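# Place assembled housing upright on the dark belt strip

## Task

Find the white housing that already contains both its circuit board and its motor, stand it upright on the dark conveyor strip lying just behind the white rail, keep the board and motor seated inside it, and release it at the end.

## Robot and tools

Robot: two arms, left_arm and right_arm, each with a parallel two-finger gripper. Both report poses in one shared scene frame: origin on the table top midway between the arms, +x pointing out over the table, +z up, and left_arm on the +y side. The arm names are labels, not image sides. Bases: left_arm at (+0.015, +0.308, 0), right_arm at (+0.016, -0.253, 0). A gripper's fingers point along its own +z axis and close along its own y axis. end_effector_position is the point between the finger pads, roughly 1 cm short of the fingertips.

Result lines. The state line, left_arm: ... | right_arm: ..., gives each gripper's position in metres and its orientation as quat_wxyz, in the scene frame; printed positions can be a bit wrong, worse at long reach. grip_measured is the measured finger opening on the same scale as the commanded opening; the last number in Joint positions is the opening in metres. A Hand target line shows where the controller is currently steering each gripper. HELD marks control steps where some or all of a row was not sent. A pose unreachable line names an arm whose command the clearance check altered or blocked. FAULT and OVER-TEMPERATURE FAULT lines report arm stops; MOTOR HOT warns from 75 °C. Joint torques are total drive output and are noisy and offset. A move result adds a move: line with its ending (done, off_target, moving, held, fault) and any limits (paced = pose clipped, held = steps blocked on the way), plus each gripper's distance from its target.

execute_actions(actions, pictures). actions holds at most one item. An empty list only returns the current state. An action item is {rows, steps}: rows is a list of 1 to 15 rows, steps 1 to 15 (default 15), each step lasting 1/30 s; the final row repeats if rows run out. A wait item is {steps} alone, up to 300 steps, counted from the previous result. pictures (true/false) chooses whether camera images come back; by default they do.

A row is 14 numbers, each in [-1, 1], always both arms: dx, dy, dz, rx, ry, rz, opening for left_arm, then the same seven for right_arm. dx..rz are an offset, not a pose, expressed in that gripper's own axes, measured from the gripper pose shown in the most recent result (or from the current pose if no result in this scene shows it yet, or for later calls in the same reply). Every row counts from that same base, not from the previous row. Scale: 1.0 equals 0.6 m of translation or 180 degrees; rx, ry, rz form a single rotation vector. opening is absolute: +1 fully open (0.094 m), -1 closed. All zeros pull the arm back to the base pose; it is not a pause.

move(target, speed). target is one 14-number row laid out and measured exactly as above (offsets in gripper axes, absolute openings). Both grippers travel straight lines toward their targets, finishing together, taking 0.5 to 10 s; longer paths are cut off at 10 s. speed is the top path speed in m/s, 0.002 to 0.5, default 0.25; rotation is capped at twice that in rad/s. Openings are sent at the start. Paths ignore obstacles and the other arm, and grippers lag, stray and may overshoot speed near full reach. Faster contact means a harder hit; aiming deeper past contact presses harder.

wait(seconds): 0 to 10 s of letting the scene run with nothing new sent. zoom_image(camera, region): enlarged view of part of the latest image; camera is cam_head_left, cam_head_right, cam_left_wrist or cam_right_wrist (all 504x504); region is [x0, y0, x1, y1] in pixels from the top-left, at most 504 by 504. read_manual(section) returns only licence texts. finished_scene(scene) ends the current scene, given its number, and grades it; it cannot be reversed.

Control behaviour. Each step the commanded pose is limited to within 70 mm and 16 degrees of the measured pose; damped inverse kinematics then favours position over orientation. After an action the arm only continues to its last clipped pose, so far targets need further calls; check the result. Arms usually settle a centimetre or more low, and repeated zero offsets let them sag. To hold an arm still, send the correction back to its desired pose in the first call of a reply and zeros afterwards, raising it if it keeps drooping, and keep sending its intended opening. Joint limits (rad): waist -2.618 to 3.054, shoulder 0 to 3.142, elbow 0 to 3.142, wrist pitch -1.571 to 1.571, wrist yaw -1.571 to 1.571, wrist roll -2.094 to 2.094; elbows cannot fully straighten.

Gripping. To hold a part, keep commanding an opening below grip_measured; about 0.03 below is firm, smaller differences lighter. Pads push up to roughly 50 to 62 N, less on thin parts, with a brief spike at first contact. Readings may be off by about 1 mm per gripper.

Cameras: two fixed head cameras and one on each wrist, with calibration given beforehand (K, distortion, T_world_to_cam); actual values may differ slightly, and results list cameras whose numbers changed.

Avoid: dropping or knocking anything off the table (that fails the job), letting the board or motor fall out of the housing, slamming or shoving hard, arms colliding or pressing on each other, and overheating motors by holding loads for long. Occasional external tugs on held parts or pushes on loose items can happen. Release the housing before ending the scene, and make sure it stays upright on the belt.

Each tool is called after "Call:" as name(argument=value, ...) on one line, values as JSON.

## Session

Call:
execute_actions(actions=[])

Scene clock: 0.00 s of 4240.00 s.
left_arm: end_effector_position=(+0.6399, +0.1844, +0.2068) grip_measured=+1.000 end_effector_quat_wxyz=(+0.475, -0.325, +0.747, -0.334) | right_arm: end_effector_position=(+0.6451, -0.1442, +0.1115) grip_measured=+1.000 end_effector_quat_wxyz=(+0.403, +0.087, +0.900, -0.140)
Joint positions: left_arm=[-0.062  2.113  1.646  0.136  0.005 -1.021  0.094] | right_arm=[ 0.363  2.502  2.268 -0.61   0.552  0.295  0.094]
Joint velocities: left_arm=[ 0.027  0.012 -0.002 -0.022  0.022  0.022  0.   ] | right_arm=[ 0.007 -0.007  0.017  0.037 -0.037  0.007  0.   ]
Joint torques (N m, as the arm reports them, + toward a larger angle): no reading
Motor temperatures (°C, as the motors report them): left_arm=[23 23 23 25 23 23] | right_arm=[24 22 23 22 25 23]
Hand target (left_arm): +0.640, +0.185, +0.228; +0.490, -0.319, +0.736, -0.342
Hand target (right_arm): +0.648, -0.145, +0.134; +0.423, +0.095, +0.891, -0.136

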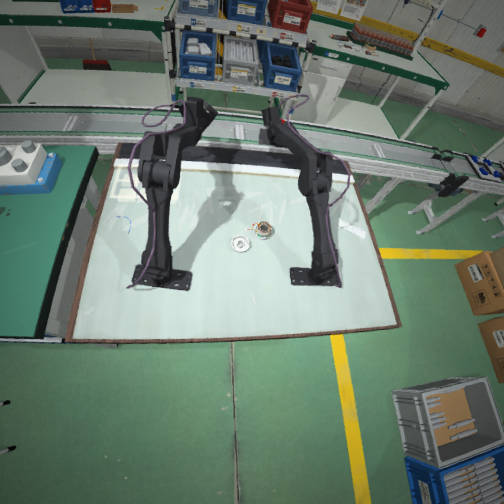

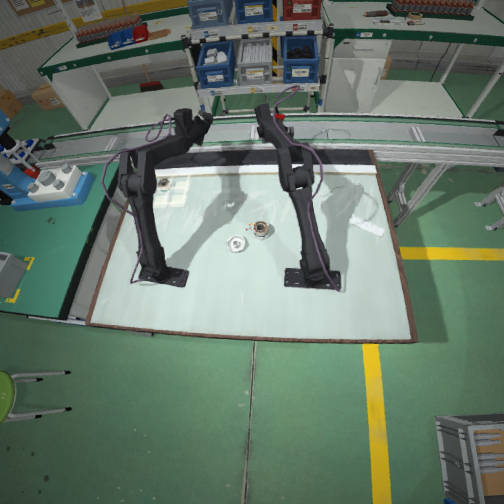

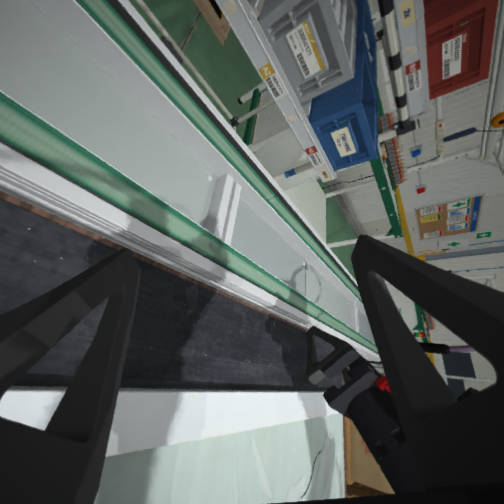

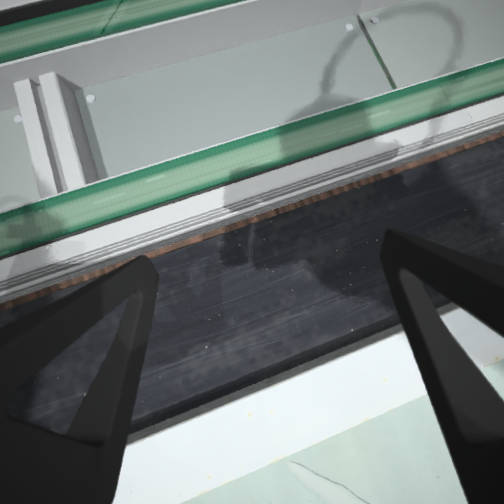

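Call:
zoom_image(camera="cam_head_right", region=[200, 190, 290, 270])

Call:
zoom_image(camera="cam_head_left", region=[200, 190, 290, 270])

Call:
zoom_image(camera="cam_head_right", region=[120, 130, 300, 230])

Region (200, 190, 290, 270) of cam_head_right's 504x504 image, scaled by 5.600, with more detail than that image has.

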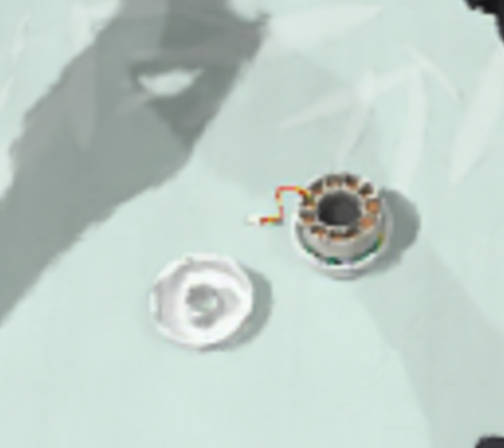

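Region (200, 190, 290, 270) of cam_head_left's 504x504 image, scaled by 5.600, with more detail than that image has.

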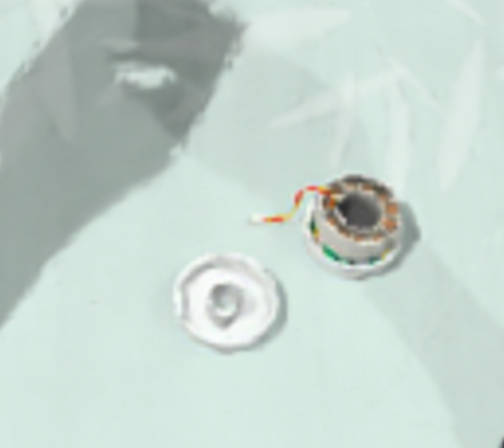

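Region (120, 130, 300, 230) of cam_head_right's 504x504 image, scaled by 2.800, with more detail than that image has.

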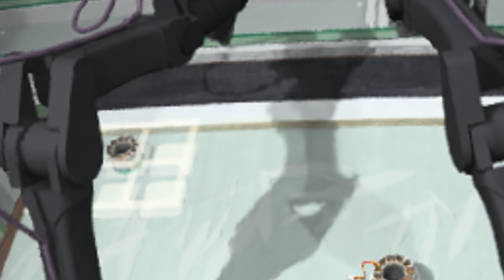

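Call:
move(target=[0.612,0.015,-0.567,0.155,0.317,0.493,1,0.02,-0.49,-0.15,0,0,0,1], speed=0.3)

Scene clock: 20.33 s of 4240.00 s.
left_arm: end_effector_position=(+0.1963, -0.0357, +0.1193) grip_measured=+1.000 end_effector_quat_wxyz=(+0.234, +0.546, +0.786, -0.172) | right_arm: end_effector_position=(+0.4997, -0.3939, +0.2011) grip_measured=+1.000 end_effector_quat_wxyz=(+0.394, +0.093, +0.905, -0.133)
Joint positions: left_arm=[-0.903  1.522  1.057 -0.526  0.114  0.144  0.094] | right_arm=[-0.188  1.746  1.449 -0.426  0.146 -0.096  0.094]
Joint velocities: left_arm=[-0.002 -0.012 -0.002 -0.051  0.007  0.051  0.   ] | right_arm=[-0.002 -0.007 -0.002 -0.007 -0.037 -0.066  0.   ]
Joint torques (N m, as the arm reports them, + toward a larger angle): left_arm=[-0.29 -6.42 10.4   1.03  0.03  0.07] | right_arm=[ -0.19 -12.16   5.15   1.49  -0.01  -0.04]
Motor temperatures (°C, as the motors report them): left_arm=[23 27 24 28 23 23] | right_arm=[24 28 25 24 25 23]
Hand target (left_arm): +0.200, -0.042, +0.132; +0.248, +0.548, +0.780, -0.176
Hand target (right_arm): +0.495, -0.393, +0.209; +0.401, +0.090, +0.902, -0.133
Off the commanded pose (left_arm): 0.012 m, 1 deg.
Off the commanded pose (right_arm): 0.013 m, 2 deg.
After step 90, 13.53 s passed at rest.
move: off_target (left_arm, right_arm)
camera_calibration (this result's frames):
cam_left_wrist: T_world_to_cam=[[-0.953135, -0.299314, 0.0441042, 0.172395], [-0.287847, 0.942027, 0.172422, 0.0746061], [-0.0931555, 0.151646, -0.984035, 0.239535], [0, 0, 0, 1]] pos_world=[0.208104, -0.0550053, 0.215244]
cam_right_wrist: T_world_to_cam=[[-0.354168, -0.935053, 0.0155352, -0.190812], [-0.925905, 0.348273, -0.14631, 0.636908], [0.131397, -0.0662026, -0.989117, 0.196993], [0, 0, 0, 1]] pos_world=[0.496252, -0.387196, 0.290999]

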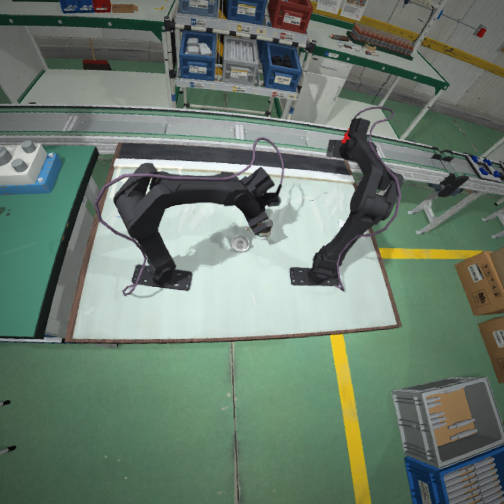

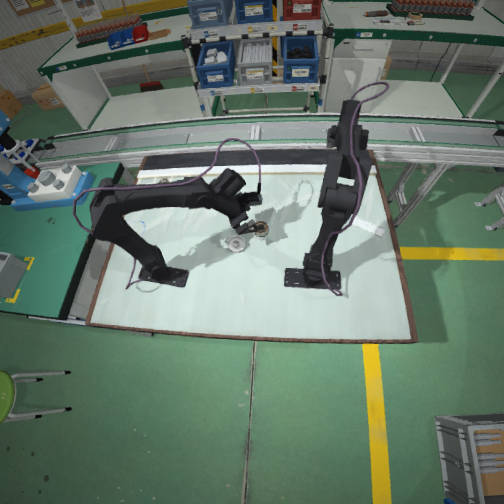

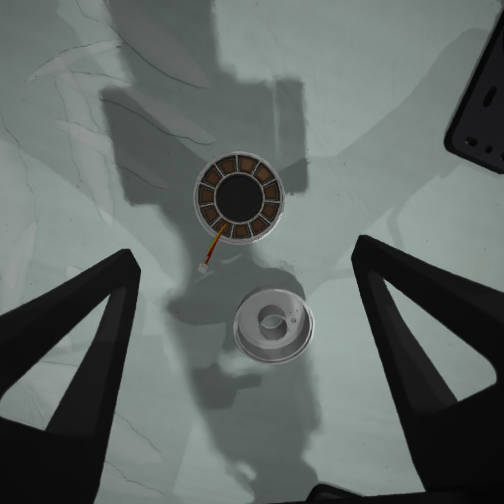

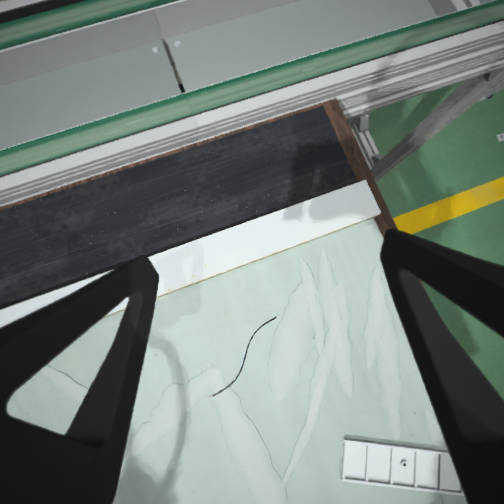

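Call:
move(target=[0.03,0.01,0.15,0,0,0,1,0,0,0,0,0,0,1], speed=0.12)

Scene clock: 25.83 s of 4240.00 s.
left_arm: end_effector_position=(+0.2129, -0.0634, +0.0312) grip_measured=+1.000 end_effector_quat_wxyz=(+0.226, +0.547, +0.788, -0.168) | right_arm: end_effector_position=(+0.4995, -0.3938, +0.2008) grip_measured=+1.000 end_effector_quat_wxyz=(+0.393, +0.092, +0.905, -0.132)
Joint positions: left_arm=[-0.903  1.788  0.98  -0.203  0.113  0.145  0.094] | right_arm=[-0.188  1.746  1.449 -0.427  0.145 -0.096  0.094]
Joint velocities: left_arm=[-0.027 -0.002 -0.022  0.095 -0.037 -0.007  0.   ] | right_arm=[-0.007  0.007  0.007  0.051 -0.007 -0.037  0.   ]
Joint torques (N m, as the arm reports them, + toward a larger angle): left_arm=[-0.43 -8.64  5.82  1.24  0.05 -0.04] | right_arm=[ 0.03 -9.55  6.02  1.52  0.03  0.04]
Motor temperatures (°C, as the motors report them): left_arm=[23 26 24 28 23 23] | right_arm=[24 28 25 25 25 23]
Hand target (left_arm): +0.213, -0.066, +0.035; +0.234, +0.546, +0.786, -0.172
Hand target (right_arm): +0.500, -0.394, +0.201; +0.394, +0.093, +0.905, -0.133
Off the commanded pose (left_arm): 0.005 m, 1 deg.
Off the commanded pose (right_arm): 0.000 m, 0 deg.
After step 90, 1.13 s passed at rest.
move: done
camera_calibration (this result's frames):
cam_left_wrist: T_world_to_cam=[[-0.952668, -0.300221, 0.0478662, 0.183495], [-0.286196, 0.938759, 0.191895, 0.119519], [-0.102546, 0.169113, -0.980247, 0.161598], [0, 0, 0, 1]] pos_world=[0.225587, -0.0844392, 0.126688]
cam_right_wrist: T_world_to_cam=[[-0.353147, -0.935435, 0.0157557, -0.191403], [-0.926457, 0.347314, -0.145086, 0.636342], [0.130246, -0.0658336, -0.989294, 0.197555], [0, 0, 0, 1]] pos_world=[0.49622, -0.387049, 0.29078]

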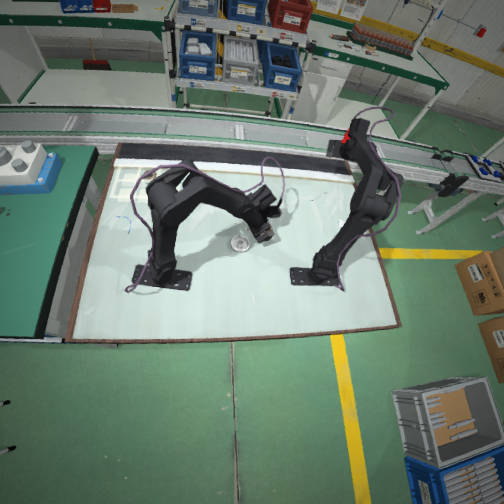

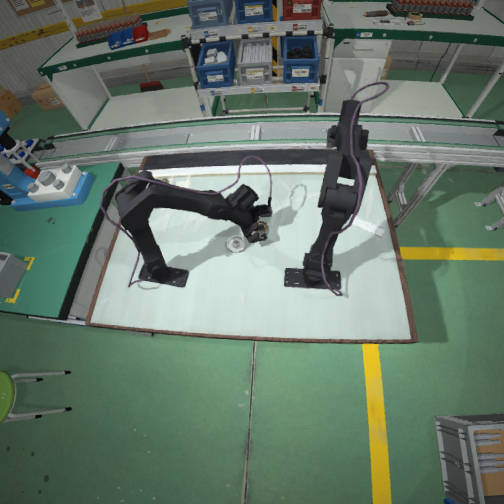

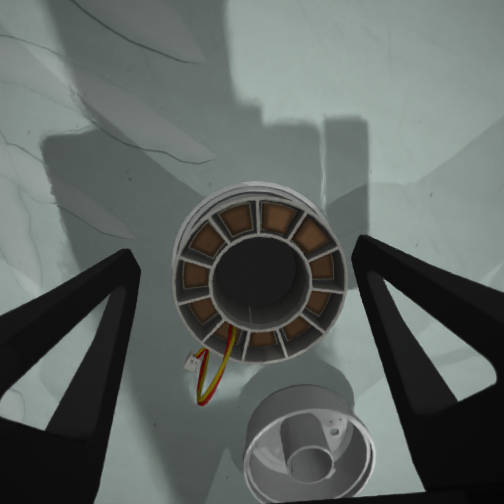

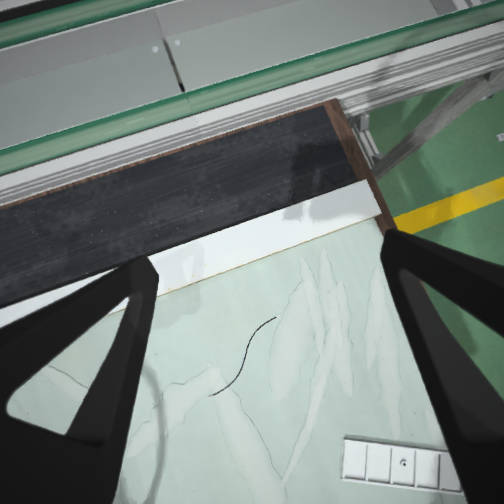

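Call:
move(target=[0.006,-0.009,0.02,0,0,0,1,0,0,0,0,0,0,1], speed=0.05)

Call:
move(target=[0,0,0,0,0,0,0.45,0,0,0,0,0,0,1])

Scene clock: 28.77 s of 4240.00 s.
left_arm: end_effector_position=(+0.2108, -0.0674, +0.0204) grip_measured=+1.000 end_effector_quat_wxyz=(+0.221, +0.548, +0.789, -0.167) | right_arm: end_effector_position=(+0.4994, -0.3937, +0.2006) grip_measured=+1.000 end_effector_quat_wxyz=(+0.393, +0.092, +0.905, -0.132)
Joint positions: left_arm=[-0.914  1.823  0.98  -0.175  0.108  0.135  0.094] | right_arm=[-0.188  1.746  1.449 -0.428  0.145 -0.096  0.094]
Joint velocities: left_arm=[-0.002  0.007 -0.012  0.007 -0.051 -0.022  0.   ] | right_arm=[ 0.007  0.007  0.022 -0.022  0.022 -0.125  0.   ]
Joint torques (N m, as the arm reports them, + toward a larger angle): left_arm=[-0.56 -8.38  5.16  1.21  0.04 -0.04] | right_arm=[ 0.05 -9.55  6.04  1.52  0.03  0.03]
Motor temperatures (°C, as the motors report them): left_arm=[23 26 24 28 23 23] | right_arm=[24 28 25 25 25 23]
Hand target (left_arm): +0.209, -0.068, +0.019; +0.225, +0.547, +0.788, -0.168
Hand target (right_arm): +0.500, -0.394, +0.201; +0.393, +0.092, +0.905, -0.132
Off the commanded pose (left_arm): 0.003 m, 1 deg.
Off the commanded pose (right_arm): 0.000 m, 0 deg.
move: done
camera_calibration (this result's frames):
cam_left_wrist: T_world_to_cam=[[-0.952528, -0.300211, 0.0506431, 0.180762], [-0.284795, 0.937415, 0.200363, 0.124167], [-0.107625, 0.176429, -0.978412, 0.152927], [0, 0, 0, 1]] pos_world=[0.224002, -0.0891096, 0.115593]
cam_right_wrist: T_world_to_cam=[[-0.353129, -0.935439, 0.015901, -0.191463], [-0.926618, 0.347352, -0.143962, 0.635998], [0.129145, -0.0655715, -0.989455, 0.198059], [0, 0, 0, 1]] pos_world=[0.496138, -0.38703, 0.290574]

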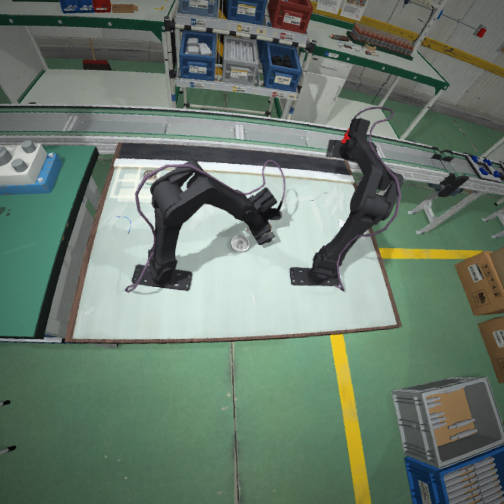

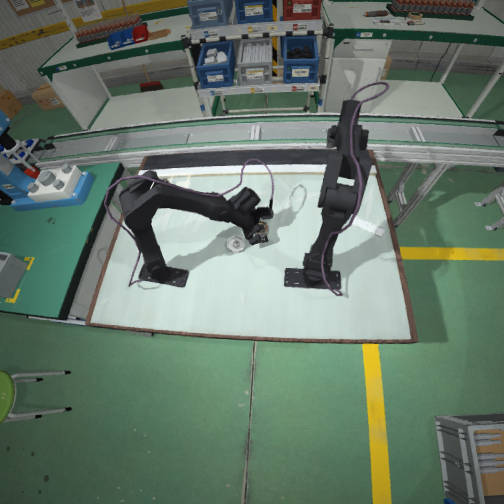

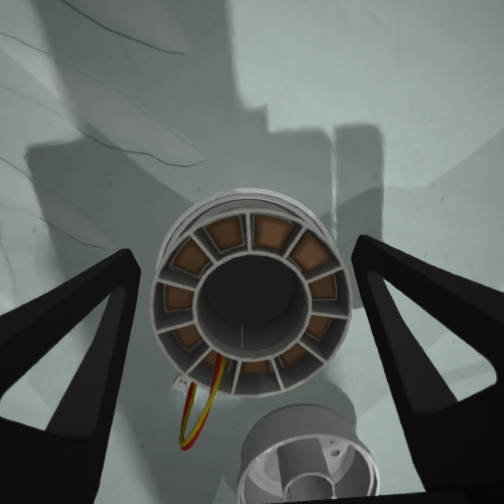

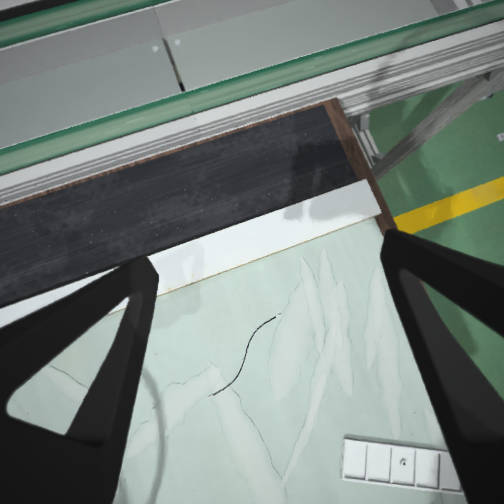

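Scene clock: 29.27 s of 4240.00 s.
left_arm: end_effector_position=(+0.2107, -0.0674, +0.0204) grip_measured=+0.459 end_effector_quat_wxyz=(+0.221, +0.548, +0.789, -0.167) | right_arm: end_effector_position=(+0.4992, -0.3937, +0.2004) grip_measured=+1.000 end_effector_quat_wxyz=(+0.392, +0.092, +0.906, -0.132)
Joint positions: left_arm=[-0.914  1.823  0.98  -0.175  0.109  0.135  0.069] | right_arm=[-0.188  1.746  1.449 -0.429  0.145 -0.096  0.094]
Joint velocities: left_arm=[-0.002 -0.007 -0.017  0.022 -0.022  0.007 -0.001] | right_arm=[ 0.007  0.007  0.007  0.037  0.051 -0.051  0.   ]
Joint torques (N m, as the arm reports them, + toward a larger angle): left_arm=[ 0.02 -8.28  6.28  1.06  0.06  0.01] | right_arm=[ 0.04 -9.56  6.02  1.52  0.02  0.03]
Motor temperatures (°C, as the motors report them): left_arm=[23 26 24 28 23 23] | right_arm=[24 28 25 25 25 23]
Hand target (left_arm): +0.211, -0.067, +0.020; +0.221, +0.548, +0.789, -0.167
Hand target (right_arm): +0.499, -0.394, +0.201; +0.393, +0.092, +0.905, -0.132
Off the commanded pose (left_arm): 0.000 m, 0 deg.
Off the commanded pose (right_arm): 0.000 m, 0 deg.
move: done
camera_calibration (this result's frames):
cam_left_wrist: T_world_to_cam=[[-0.952619, -0.299813, 0.0512765, 0.180661], [-0.284307, 0.937594, 0.200219, 0.124099], [-0.108105, 0.176154, -0.978408, 0.15302], [0, 0, 0, 1]] pos_world=[0.223926, -0.0891448, 0.115605]
cam_right_wrist: T_world_to_cam=[[-0.353111, -0.935444, 0.0160463, -0.191523], [-0.926778, 0.34739, -0.142839, 0.635652], [0.128043, -0.0653093, -0.989616, 0.198562], [0, 0, 0, 1]] pos_world=[0.496055, -0.38701, 0.290369]

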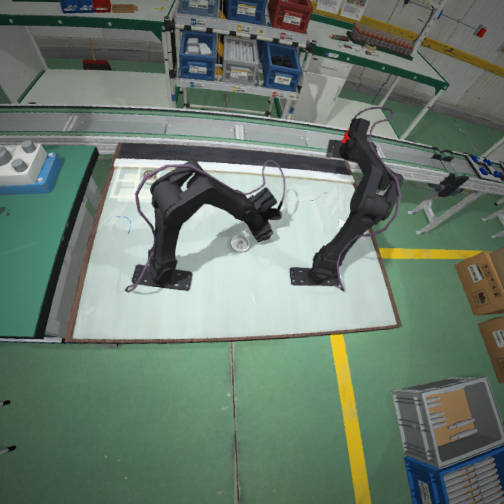

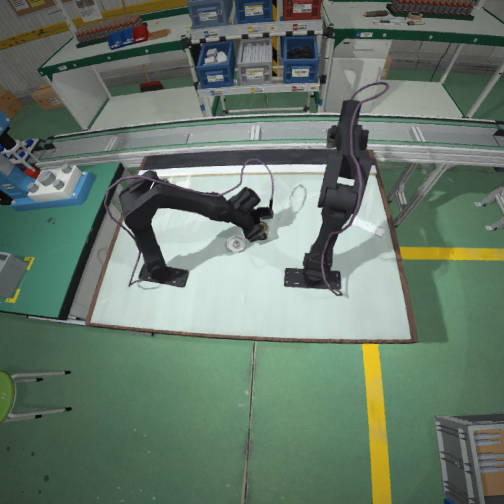

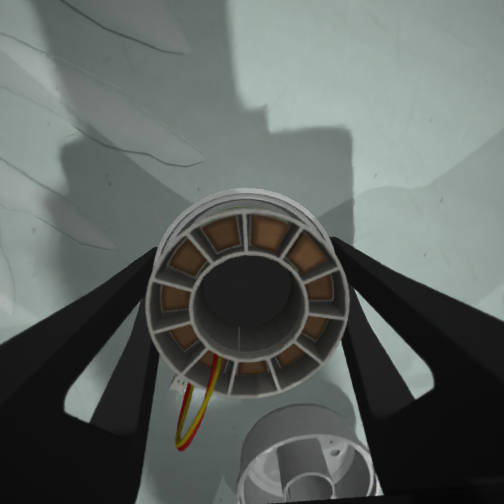

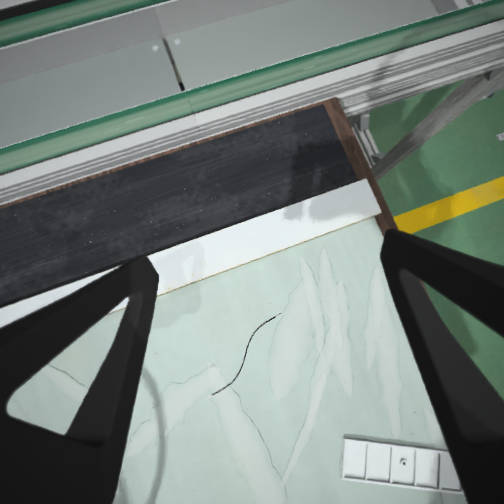

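Call:
execute_actions(actions=[{"rows":[[0,0,0,0,0,0,0.41,0,0,0,0,0,0,1]],"steps":10}], pictures=false)

Call:
move(target=[-0.07,-0.003,-0.113,0,-0.008,0,0.41,0,0,0,0,0,0,1], speed=0.1)

Scene clock: 37.40 s of 4240.00 s.
left_arm: end_effector_position=(+0.2107, -0.0674, +0.0204) grip_measured=+0.428 end_effector_quat_wxyz=(+0.221, +0.548, +0.789, -0.167) | right_arm: end_effector_position=(+0.4991, -0.3936, +0.2003) grip_measured=+1.000 end_effector_quat_wxyz=(+0.392, +0.092, +0.906, -0.132)
Joint positions: left_arm=[-0.914  1.823  0.98  -0.175  0.109  0.135  0.067] | right_arm=[-0.188  1.746  1.449 -0.43   0.145 -0.096  0.094]
Joint velocities: left_arm=[ 0.017 -0.012 -0.012 -0.081  0.007 -0.037  0.   ] | right_arm=[-0.002  0.007  0.002 -0.022  0.081 -0.022  0.   ]
Joint torques (N m, as the arm reports them, + toward a larger angle): left_arm=[ 0.02 -8.28  6.27  1.06  0.07  0.01] | right_arm=[ 0.03 -9.57  6.03  1.52  0.02  0.03]
Motor temperatures (°C, as the motors report them): left_arm=[23 26 24 28 23 23] | right_arm=[24 27 25 25 25 23]
Hand target (left_arm): +0.211, -0.067, +0.020; +0.221, +0.548, +0.789, -0.167
Hand target (right_arm): +0.499, -0.394, +0.200; +0.392, +0.092, +0.906, -0.132
Off the commanded pose (left_arm): 0.000 m, 0 deg.
Off the commanded pose (right_arm): 0.000 m, 0 deg.
Steps of this call (steps 1 to 90: nothing new was sent; then 4.80 s passed at rest; steps 91 to 100: all 10 steps of this action). Readings (end_effector_position):
91: left_arm (+0.2107, -0.0674, +0.0204) | right_arm (+0.4992, -0.3937, +0.2004)
92: left_arm (+0.2107, -0.0674, +0.0204) | right_arm (+0.4991, -0.3937, +0.2004)
94: left_arm (+0.2107, -0.0674, +0.0204) | right_arm (+0.4991, -0.3937, +0.2004)
98: left_arm (+0.2107, -0.0674, +0.0204) | right_arm (+0.4991, -0.3936, +0.2003)
100: the state above

Scene clock: 39.03 s of 4240.00 s.
left_arm: end_effector_position=(+0.2040, -0.0558, +0.0740) grip_measured=+0.428 end_effector_quat_wxyz=(+0.200, +0.550, +0.795, -0.157) | right_arm: end_effector_position=(+0.4988, -0.3936, +0.2000) grip_measured=+1.000 end_effector_quat_wxyz=(+0.391, +0.092, +0.906, -0.132)
Joint positions: left_arm=[-0.914  1.702  1.099 -0.463  0.109  0.135  0.067] | right_arm=[-0.188  1.746  1.449 -0.431  0.145 -0.096  0.094]
Joint velocities: left_arm=[ 0.007  0.007 -0.012 -0.037 -0.037  0.081 -0.001] | right_arm=[ 0.007  0.002 -0.017 -0.022  0.007 -0.007  0.   ]
Joint torques (N m, as the arm reports them, + toward a larger angle): left_arm=[  0.22 -10.17  10.05   1.08   0.11   0.  ] | right_arm=[ 0.05 -9.55  6.04  1.52  0.02  0.03]
Motor temperatures (°C, as the motors report them): left_arm=[23 26 24 28 23 23] | right_arm=[24 27 25 25 25 23]
Hand target (left_arm): +0.210, -0.067, +0.100; +0.231, +0.546, +0.786, -0.174
Hand target (right_arm): +0.499, -0.394, +0.200; +0.392, +0.092, +0.906, -0.132
Off the commanded pose (left_arm): 0.029 m, 4 deg.
Off the commanded pose (right_arm): 0.000 m, 0 deg.
move: off_target (left_arm)
camera_calibration (this result's frames):
cam_left_wrist: T_world_to_cam=[[-0.951275, -0.302143, 0.0615304, 0.173839], [-0.278996, 0.928387, 0.245475, 0.0955825], [-0.131293, 0.216347, -0.967448, 0.208856], [0, 0, 0, 1]] pos_world=[0.219457, -0.0813989, 0.167898]
cam_right_wrist: T_world_to_cam=[[-0.353075, -0.935452, 0.0163368, -0.191643], [-0.927093, 0.347465, -0.140591, 0.63496], [0.125839, -0.0647848, -0.989933, 0.199566], [0, 0, 0, 1]] pos_world=[0.49589, -0.386971, 0.289957]

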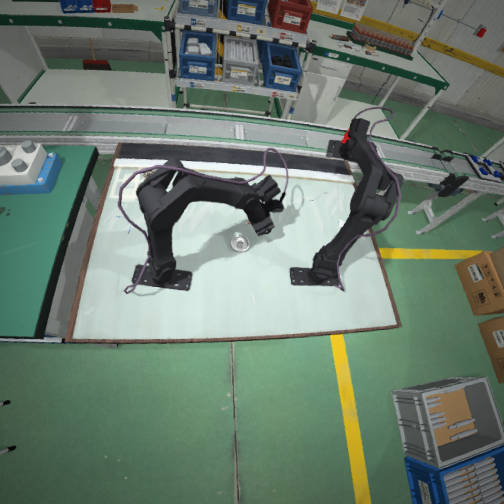

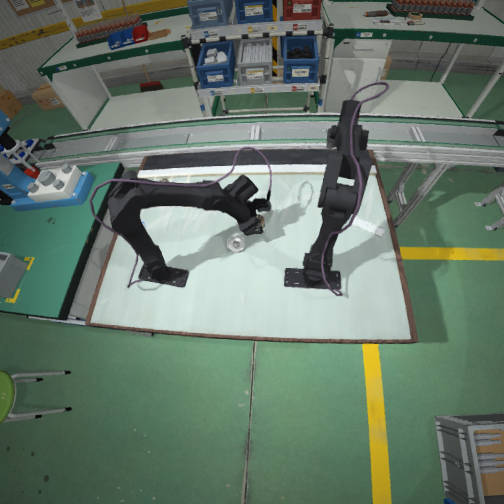

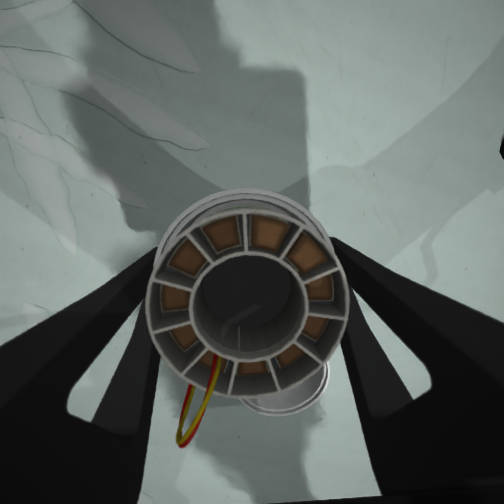

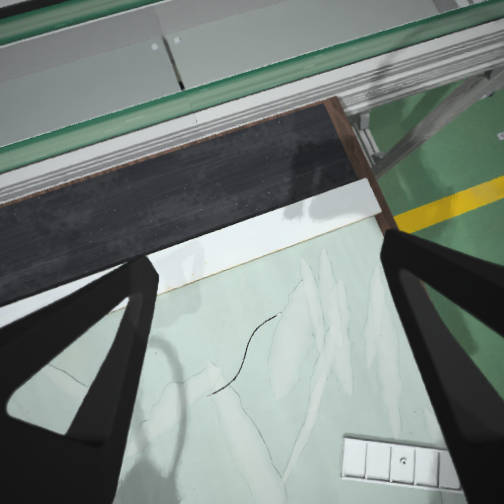

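Call:
move(target=[0.091,0.763,-0.192,-0.184,-0.033,-0.277,0.395,0,0,0,0,0,0,1], speed=0.2)

Scene clock: 48.20 s of 4240.00 s.
left_arm: end_effector_position=(+0.5883, +0.2040, +0.1054) grip_measured=+0.423 end_effector_quat_wxyz=(+0.267, +0.088, +0.959, -0.024) | right_arm: end_effector_position=(+0.4987, -0.3936, +0.1999) grip_measured=+1.000 end_effector_quat_wxyz=(+0.391, +0.092, +0.906, -0.132)
Joint positions: left_arm=[-0.049  2.334  2.13  -0.824 -0.001  0.001  0.067] | right_arm=[-0.188  1.746  1.449 -0.432  0.145 -0.096  0.094]
Joint velocities: left_arm=[-0.017 -0.007 -0.022  0.051 -0.066 -0.051 -0.001] | right_arm=[-0.002  0.002 -0.007 -0.081  0.022 -0.022  0.   ]
Joint torques (N m, as the arm reports them, + toward a larger angle): left_arm=[ -0.03 -14.76  10.87   1.14  -0.03  -0.03] | right_arm=[ 0.02 -9.53  6.03  1.51  0.03  0.03]
Motor temperatures (°C, as the motors report them): left_arm=[23 27 25 28 23 23] | right_arm=[24 26 25 26 25 23]
Hand target (left_arm): +0.598, +0.203, +0.133; +0.299, +0.084, +0.950, -0.025
Hand target (right_arm): +0.499, -0.394, +0.200; +0.391, +0.092, +0.906, -0.132
Off the commanded pose (left_arm): 0.031 m, 4 deg.
Off the commanded pose (right_arm): 0.000 m, 0 deg.
After step 90, 2.83 s passed at rest.
move: off_target (left_arm)
camera_calibration (this result's frames):
cam_left_wrist: T_world_to_cam=[[-0.225964, -0.973687, 0.0295551, 0.329661], [-0.948735, 0.226854, 0.22009, 0.493765], [-0.221004, 0.0216926, -0.975032, 0.326809], [0, 0, 0, 1]] pos_world=[0.61517, 0.201885, 0.200233]
cam_right_wrist: T_world_to_cam=[[-0.353063, -0.935455, 0.0164337, -0.191683], [-0.927198, 0.34749, -0.139841, 0.634729], [0.125104, -0.06461, -0.990038, 0.199901], [0, 0, 0, 1]] pos_world=[0.495835, -0.386958, 0.28982]

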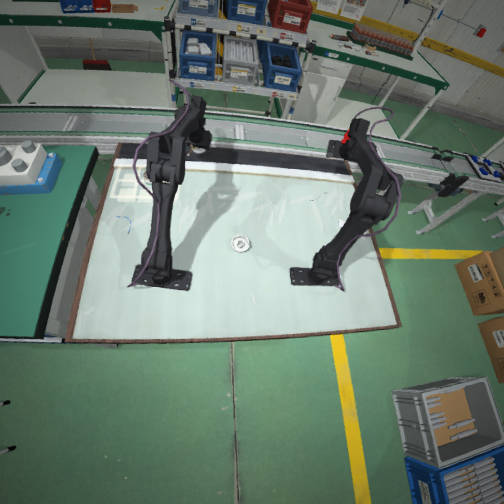

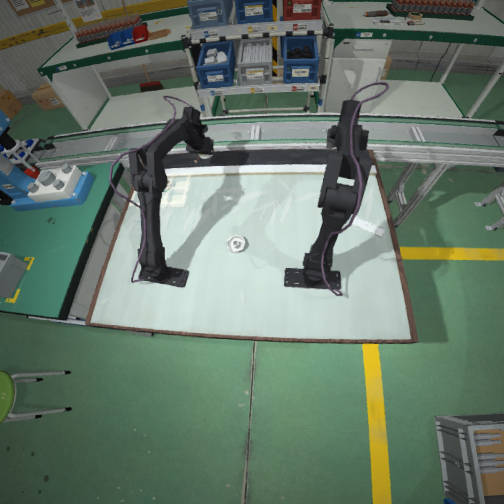

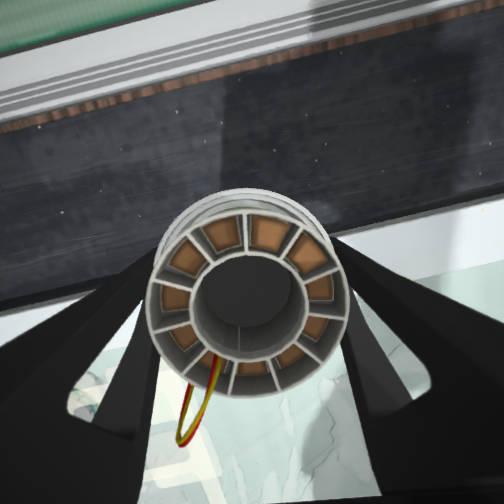

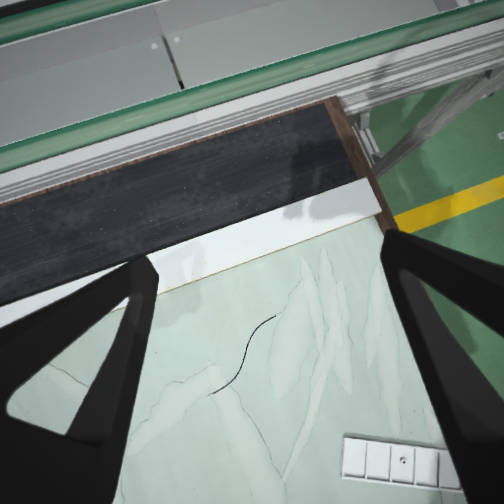

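Call:
move(target=[-0.033,0.015,0.11,0,-0.015,0,0.395,0,0,0,0,0,0,1], speed=0.08)

Scene clock: 52.00 s of 4240.00 s.
left_arm: end_effector_position=(+0.6236, +0.2040, +0.0296) grip_measured=+0.423 end_effector_quat_wxyz=(+0.251, +0.088, +0.964, -0.021) | right_arm: end_effector_position=(+0.4985, -0.3935, +0.1996) grip_measured=+1.000 end_effector_quat_wxyz=(+0.390, +0.092, +0.906, -0.132)
Joint positions: left_arm=[-0.038  2.588  2.304 -0.779  0.001  0.01   0.067] | right_arm=[-0.188  1.746  1.449 -0.433  0.145 -0.096  0.094]
Joint velocities: left_arm=[ 0.002 -0.007 -0.002  0.037 -0.022  0.051 -0.   ] | right_arm=[-0.012  0.002  0.007 -0.081 -0.037 -0.022  0.   ]
Joint torques (N m, as the arm reports them, + toward a larger angle): left_arm=[  0.56 -16.11  10.84   1.2    0.09   0.06] | right_arm=[ 0.02 -9.53  6.03  1.51  0.02  0.03]
Motor temperatures (°C, as the motors report them): left_arm=[23 28 25 28 23 23] | right_arm=[24 26 25 26 25 23]
Hand target (left_arm): +0.638, +0.204, +0.060; +0.289, +0.087, +0.953, -0.025
Hand target (right_arm): +0.499, -0.394, +0.200; +0.391, +0.092, +0.906, -0.132
Off the commanded pose (left_arm): 0.034 m, 5 deg.
Off the commanded pose (right_arm): 0.000 m, 0 deg.
move: off_target (left_arm)
camera_calibration (this result's frames):
cam_left_wrist: T_world_to_cam=[[-0.223075, -0.974381, 0.0286164, 0.338263], [-0.941477, 0.222967, 0.252799, 0.539158], [-0.252703, 0.0294515, -0.967096, 0.278609], [0, 0, 0, 1]] pos_world=[0.653469, 0.201178, 0.123464]
cam_right_wrist: T_world_to_cam=[[-0.353045, -0.935459, 0.0165789, -0.191744], [-0.927353, 0.347527, -0.138717, 0.634382], [0.124002, -0.0643477, -0.990193, 0.200402], [0, 0, 0, 1]] pos_world=[0.495752, -0.386938, 0.289615]

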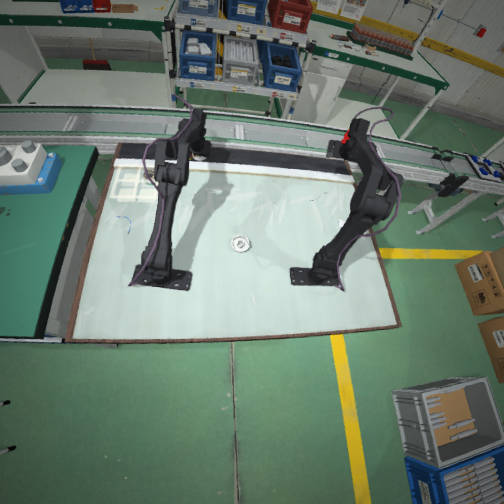

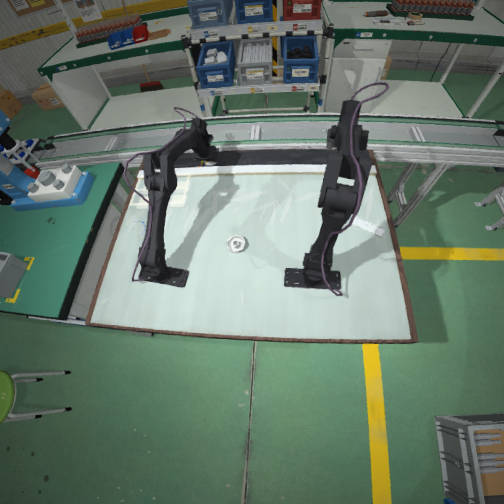

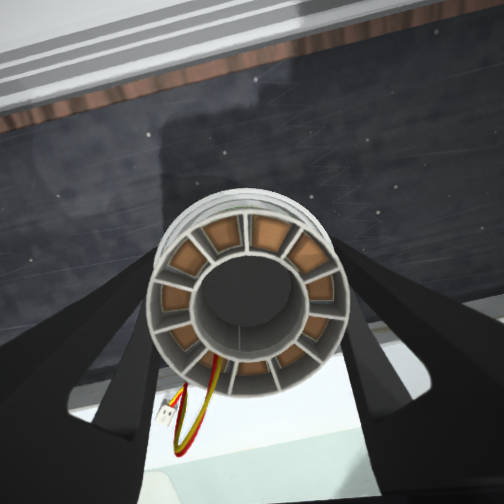

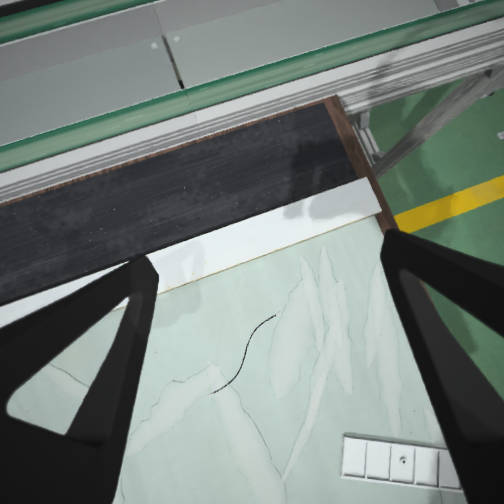

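Call:
execute_actions(actions=[{"rows":[[-0.049,0.004,-0.03,0,-0.028,0,0.395,0,0,0,0,0,0,1],[-0.053,0.005,-0.028,0,-0.031,0,0.395,0,0,0,0,0,0,1],[-0.057,0.006,-0.026,0,-0.034,0,0.395,0,0,0,0,0,0,1],[-0.061,0.007,-0.024,0,-0.037,0,0.395,0,0,0,0,0,0,1],[-0.065,0.008,-0.022,0,-0.04,0,0.395,0,0,0,0,0,0,1],[-0.068,0.009,-0.019,0,-0.043,0,0.395,0,0,0,0,0,0,1],[-0.068,0.009,-0.016,0,-0.043,0,0.395,0,0,0,0,0,0,1],[-0.067,0.009,-0.013,0,-0.043,0,0.395,0,0,0,0,0,0,1],[-0.066,0.009,-0.01,0,-0.043,0,0.395,0,0,0,0,0,0,1]],"steps":15}])

Call:
move(target=[-0.02,0,-0.012,0,-0.015,0,0.395,0,0,0,0,0,0,1], speed=0.05)

Scene clock: 58.83 s of 4240.00 s.
left_arm: end_effector_position=(+0.6377, +0.2025, +0.0289) grip_measured=+0.423 end_effector_quat_wxyz=(+0.277, +0.088, +0.957, -0.023) | right_arm: end_effector_position=(+0.4983, -0.3935, +0.1994) grip_measured=+1.000 end_effector_quat_wxyz=(+0.390, +0.092, +0.907, -0.132)
Joint positions: left_arm=[-0.036  2.607  2.312 -0.712  0.003  0.013  0.067] | right_arm=[-0.188  1.746  1.449 -0.435  0.145 -0.096  0.094]
Joint velocities: left_arm=[ 0.017  0.056  0.022  0.022  0.051  0.007 -0.001] | right_arm=[ 0.002 -0.012 -0.012  0.007 -0.007 -0.037  0.   ]
Joint torques (N m, as the arm reports them, + toward a larger angle): left_arm=[  0.68 -15.66  10.62   1.31   0.04   0.07] | right_arm=[ 0.02 -9.53  6.03  1.52  0.02  0.03]
Motor temperatures (°C, as the motors report them): left_arm=[23 29 25 28 23 23] | right_arm=[24 26 25 26 25 23]
Hand target (left_arm): +0.654, +0.204, +0.055; +0.315, +0.086, +0.945, -0.026
Hand target (right_arm): +0.498, -0.394, +0.200; +0.390, +0.092, +0.906, -0.132
Off the commanded pose (left_arm): 0.031 m, 5 deg.
Off the commanded pose (right_arm): 0.000 m, 0 deg.
Steps of this call (steps 1 to 90: nothing new was sent; then 3.33 s passed at rest; steps 91 to 105: all 15 steps of this action). Readings (end_effector_position):
91: left_arm (+0.6236, +0.2040, +0.0296) | right_arm (+0.4984, -0.3935, +0.1996)
92: left_arm (+0.6239, +0.2040, +0.0298) | right_arm (+0.4984, -0.3935, +0.1996)
94: left_arm (+0.6254, +0.2037, +0.0307) | right_arm (+0.4984, -0.3935, +0.1995)
98: left_arm (+0.6315, +0.2026, +0.0320) | right_arm (+0.4983, -0.3935, +0.1994)
105: the state above
camera_calibration (this result's frames):
cam_left_wrist: T_world_to_cam=[[-0.225985, -0.973802, 0.0253056, 0.341813], [-0.95332, 0.226423, 0.199784, 0.561403], [-0.20028, 0.0210238, -0.979513, 0.250154], [0, 0, 0, 1]] pos_world=[0.662542, 0.200485, 0.12422]
cam_right_wrist: T_world_to_cam=[[-0.353026, -0.935464, 0.0167241, -0.191804], [-0.927506, 0.347563, -0.137592, 0.634034], [0.1229, -0.0640853, -0.990348, 0.200903], [0, 0, 0, 1]] pos_world=[0.495668, -0.386918, 0.28941]

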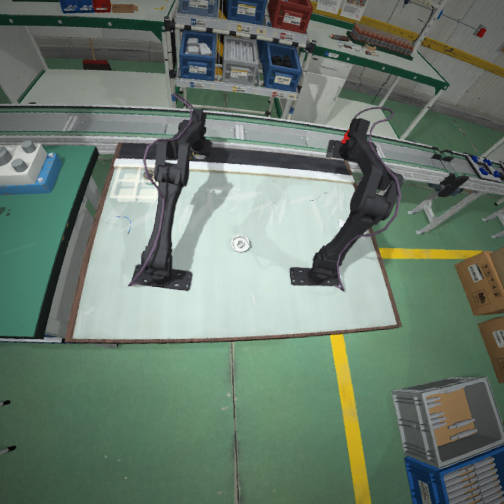

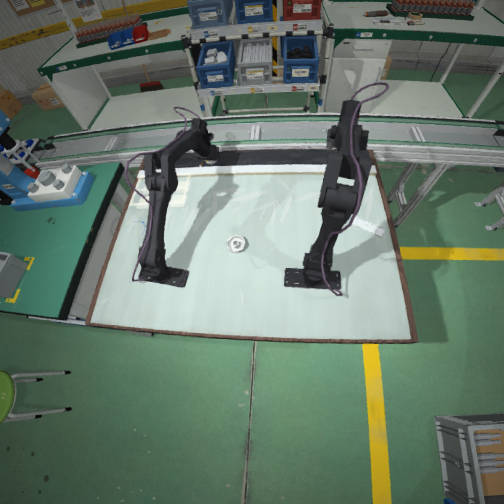

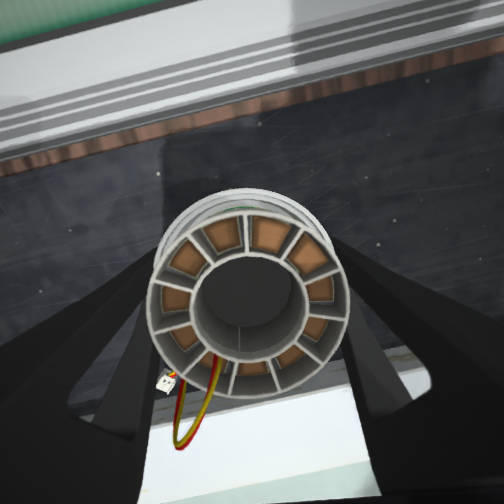

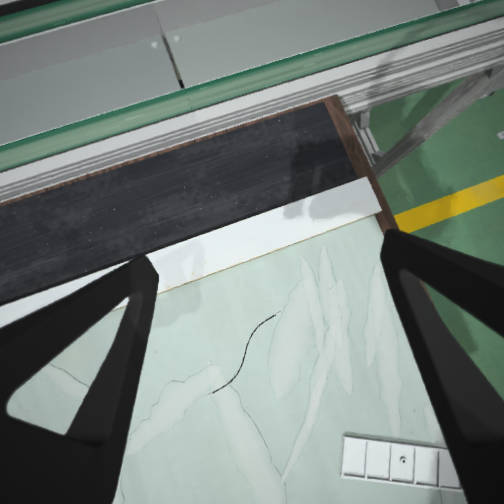

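Scene clock: 59.80 s of 4240.00 s.
left_arm: end_effector_position=(+0.6416, +0.2023, +0.0263) grip_measured=+0.423 end_effector_quat_wxyz=(+0.284, +0.087, +0.954, -0.024) | right_arm: end_effector_position=(+0.4981, -0.3934, +0.1992) grip_measured=+1.000 end_effector_quat_wxyz=(+0.389, +0.092, +0.907, -0.132)
Joint positions: left_arm=[-0.035  2.613  2.305 -0.683  0.004  0.013  0.067] | right_arm=[-0.188  1.746  1.449 -0.436  0.145 -0.096  0.094]
Joint velocities: left_arm=[-0.017 -0.012  0.002 -0.022 -0.081  0.022 -0.001] | right_arm=[-0.002  0.017 -0.012 -0.037 -0.037 -0.022  0.   ]
Joint torques (N m, as the arm reports them, + toward a larger angle): left_arm=[  0.03 -16.8    5.94   1.26   0.     0.01] | right_arm=[ 0.02 -9.53  6.02  1.51  0.02  0.03]
Motor temperatures (°C, as the motors report them): left_arm=[23 30 25 28 23 23] | right_arm=[24 26 25 26 25 23]
Hand target (left_arm): +0.645, +0.202, +0.040; +0.300, +0.087, +0.950, -0.025
Hand target (right_arm): +0.498, -0.393, +0.199; +0.390, +0.092, +0.907, -0.132
Off the commanded pose (left_arm): 0.014 m, 2 deg.
Off the commanded pose (right_arm): 0.000 m, 0 deg.
move: off_target (left_arm)
camera_calibration (this result's frames):
cam_left_wrist: T_world_to_cam=[[-0.226061, -0.973775, 0.0256608, 0.342594], [-0.956313, 0.226866, 0.184386, 0.56792], [-0.185372, 0.0171426, -0.982519, 0.239737], [0, 0, 0, 1]] pos_world=[0.664997, 0.200658, 0.122039]
cam_right_wrist: T_world_to_cam=[[-0.353008, -0.935468, 0.0168693, -0.191864], [-0.927659, 0.3476, -0.136467, 0.633686], [0.121797, -0.0638229, -0.990501, 0.201403], [0, 0, 0, 1]] pos_world=[0.495584, -0.386898, 0.289204]

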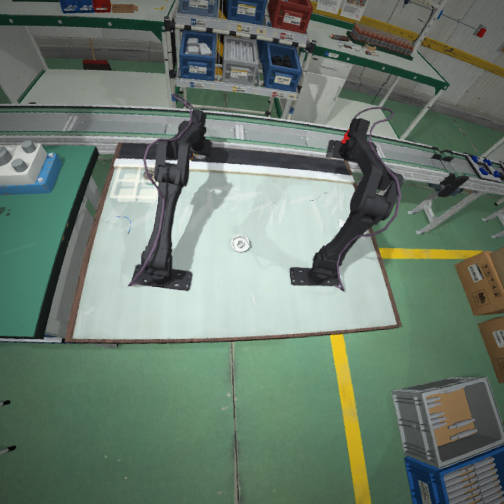

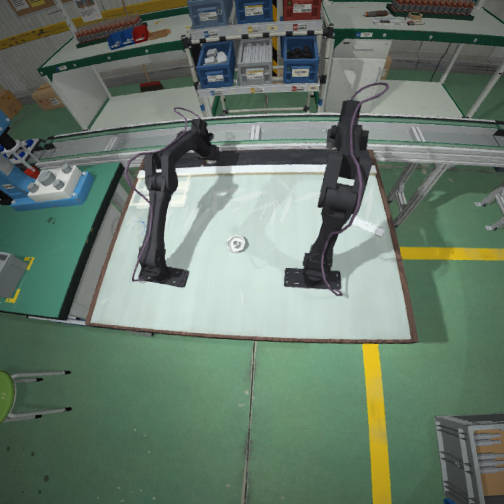

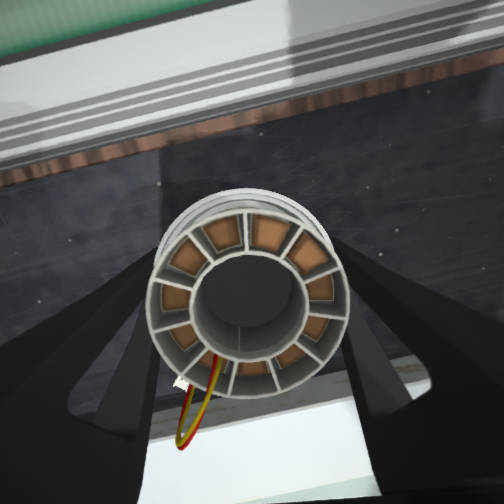

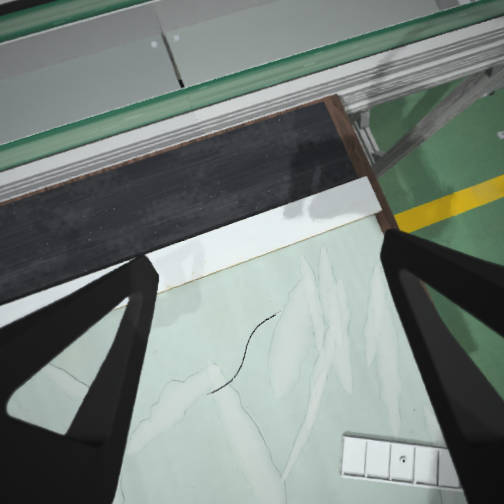

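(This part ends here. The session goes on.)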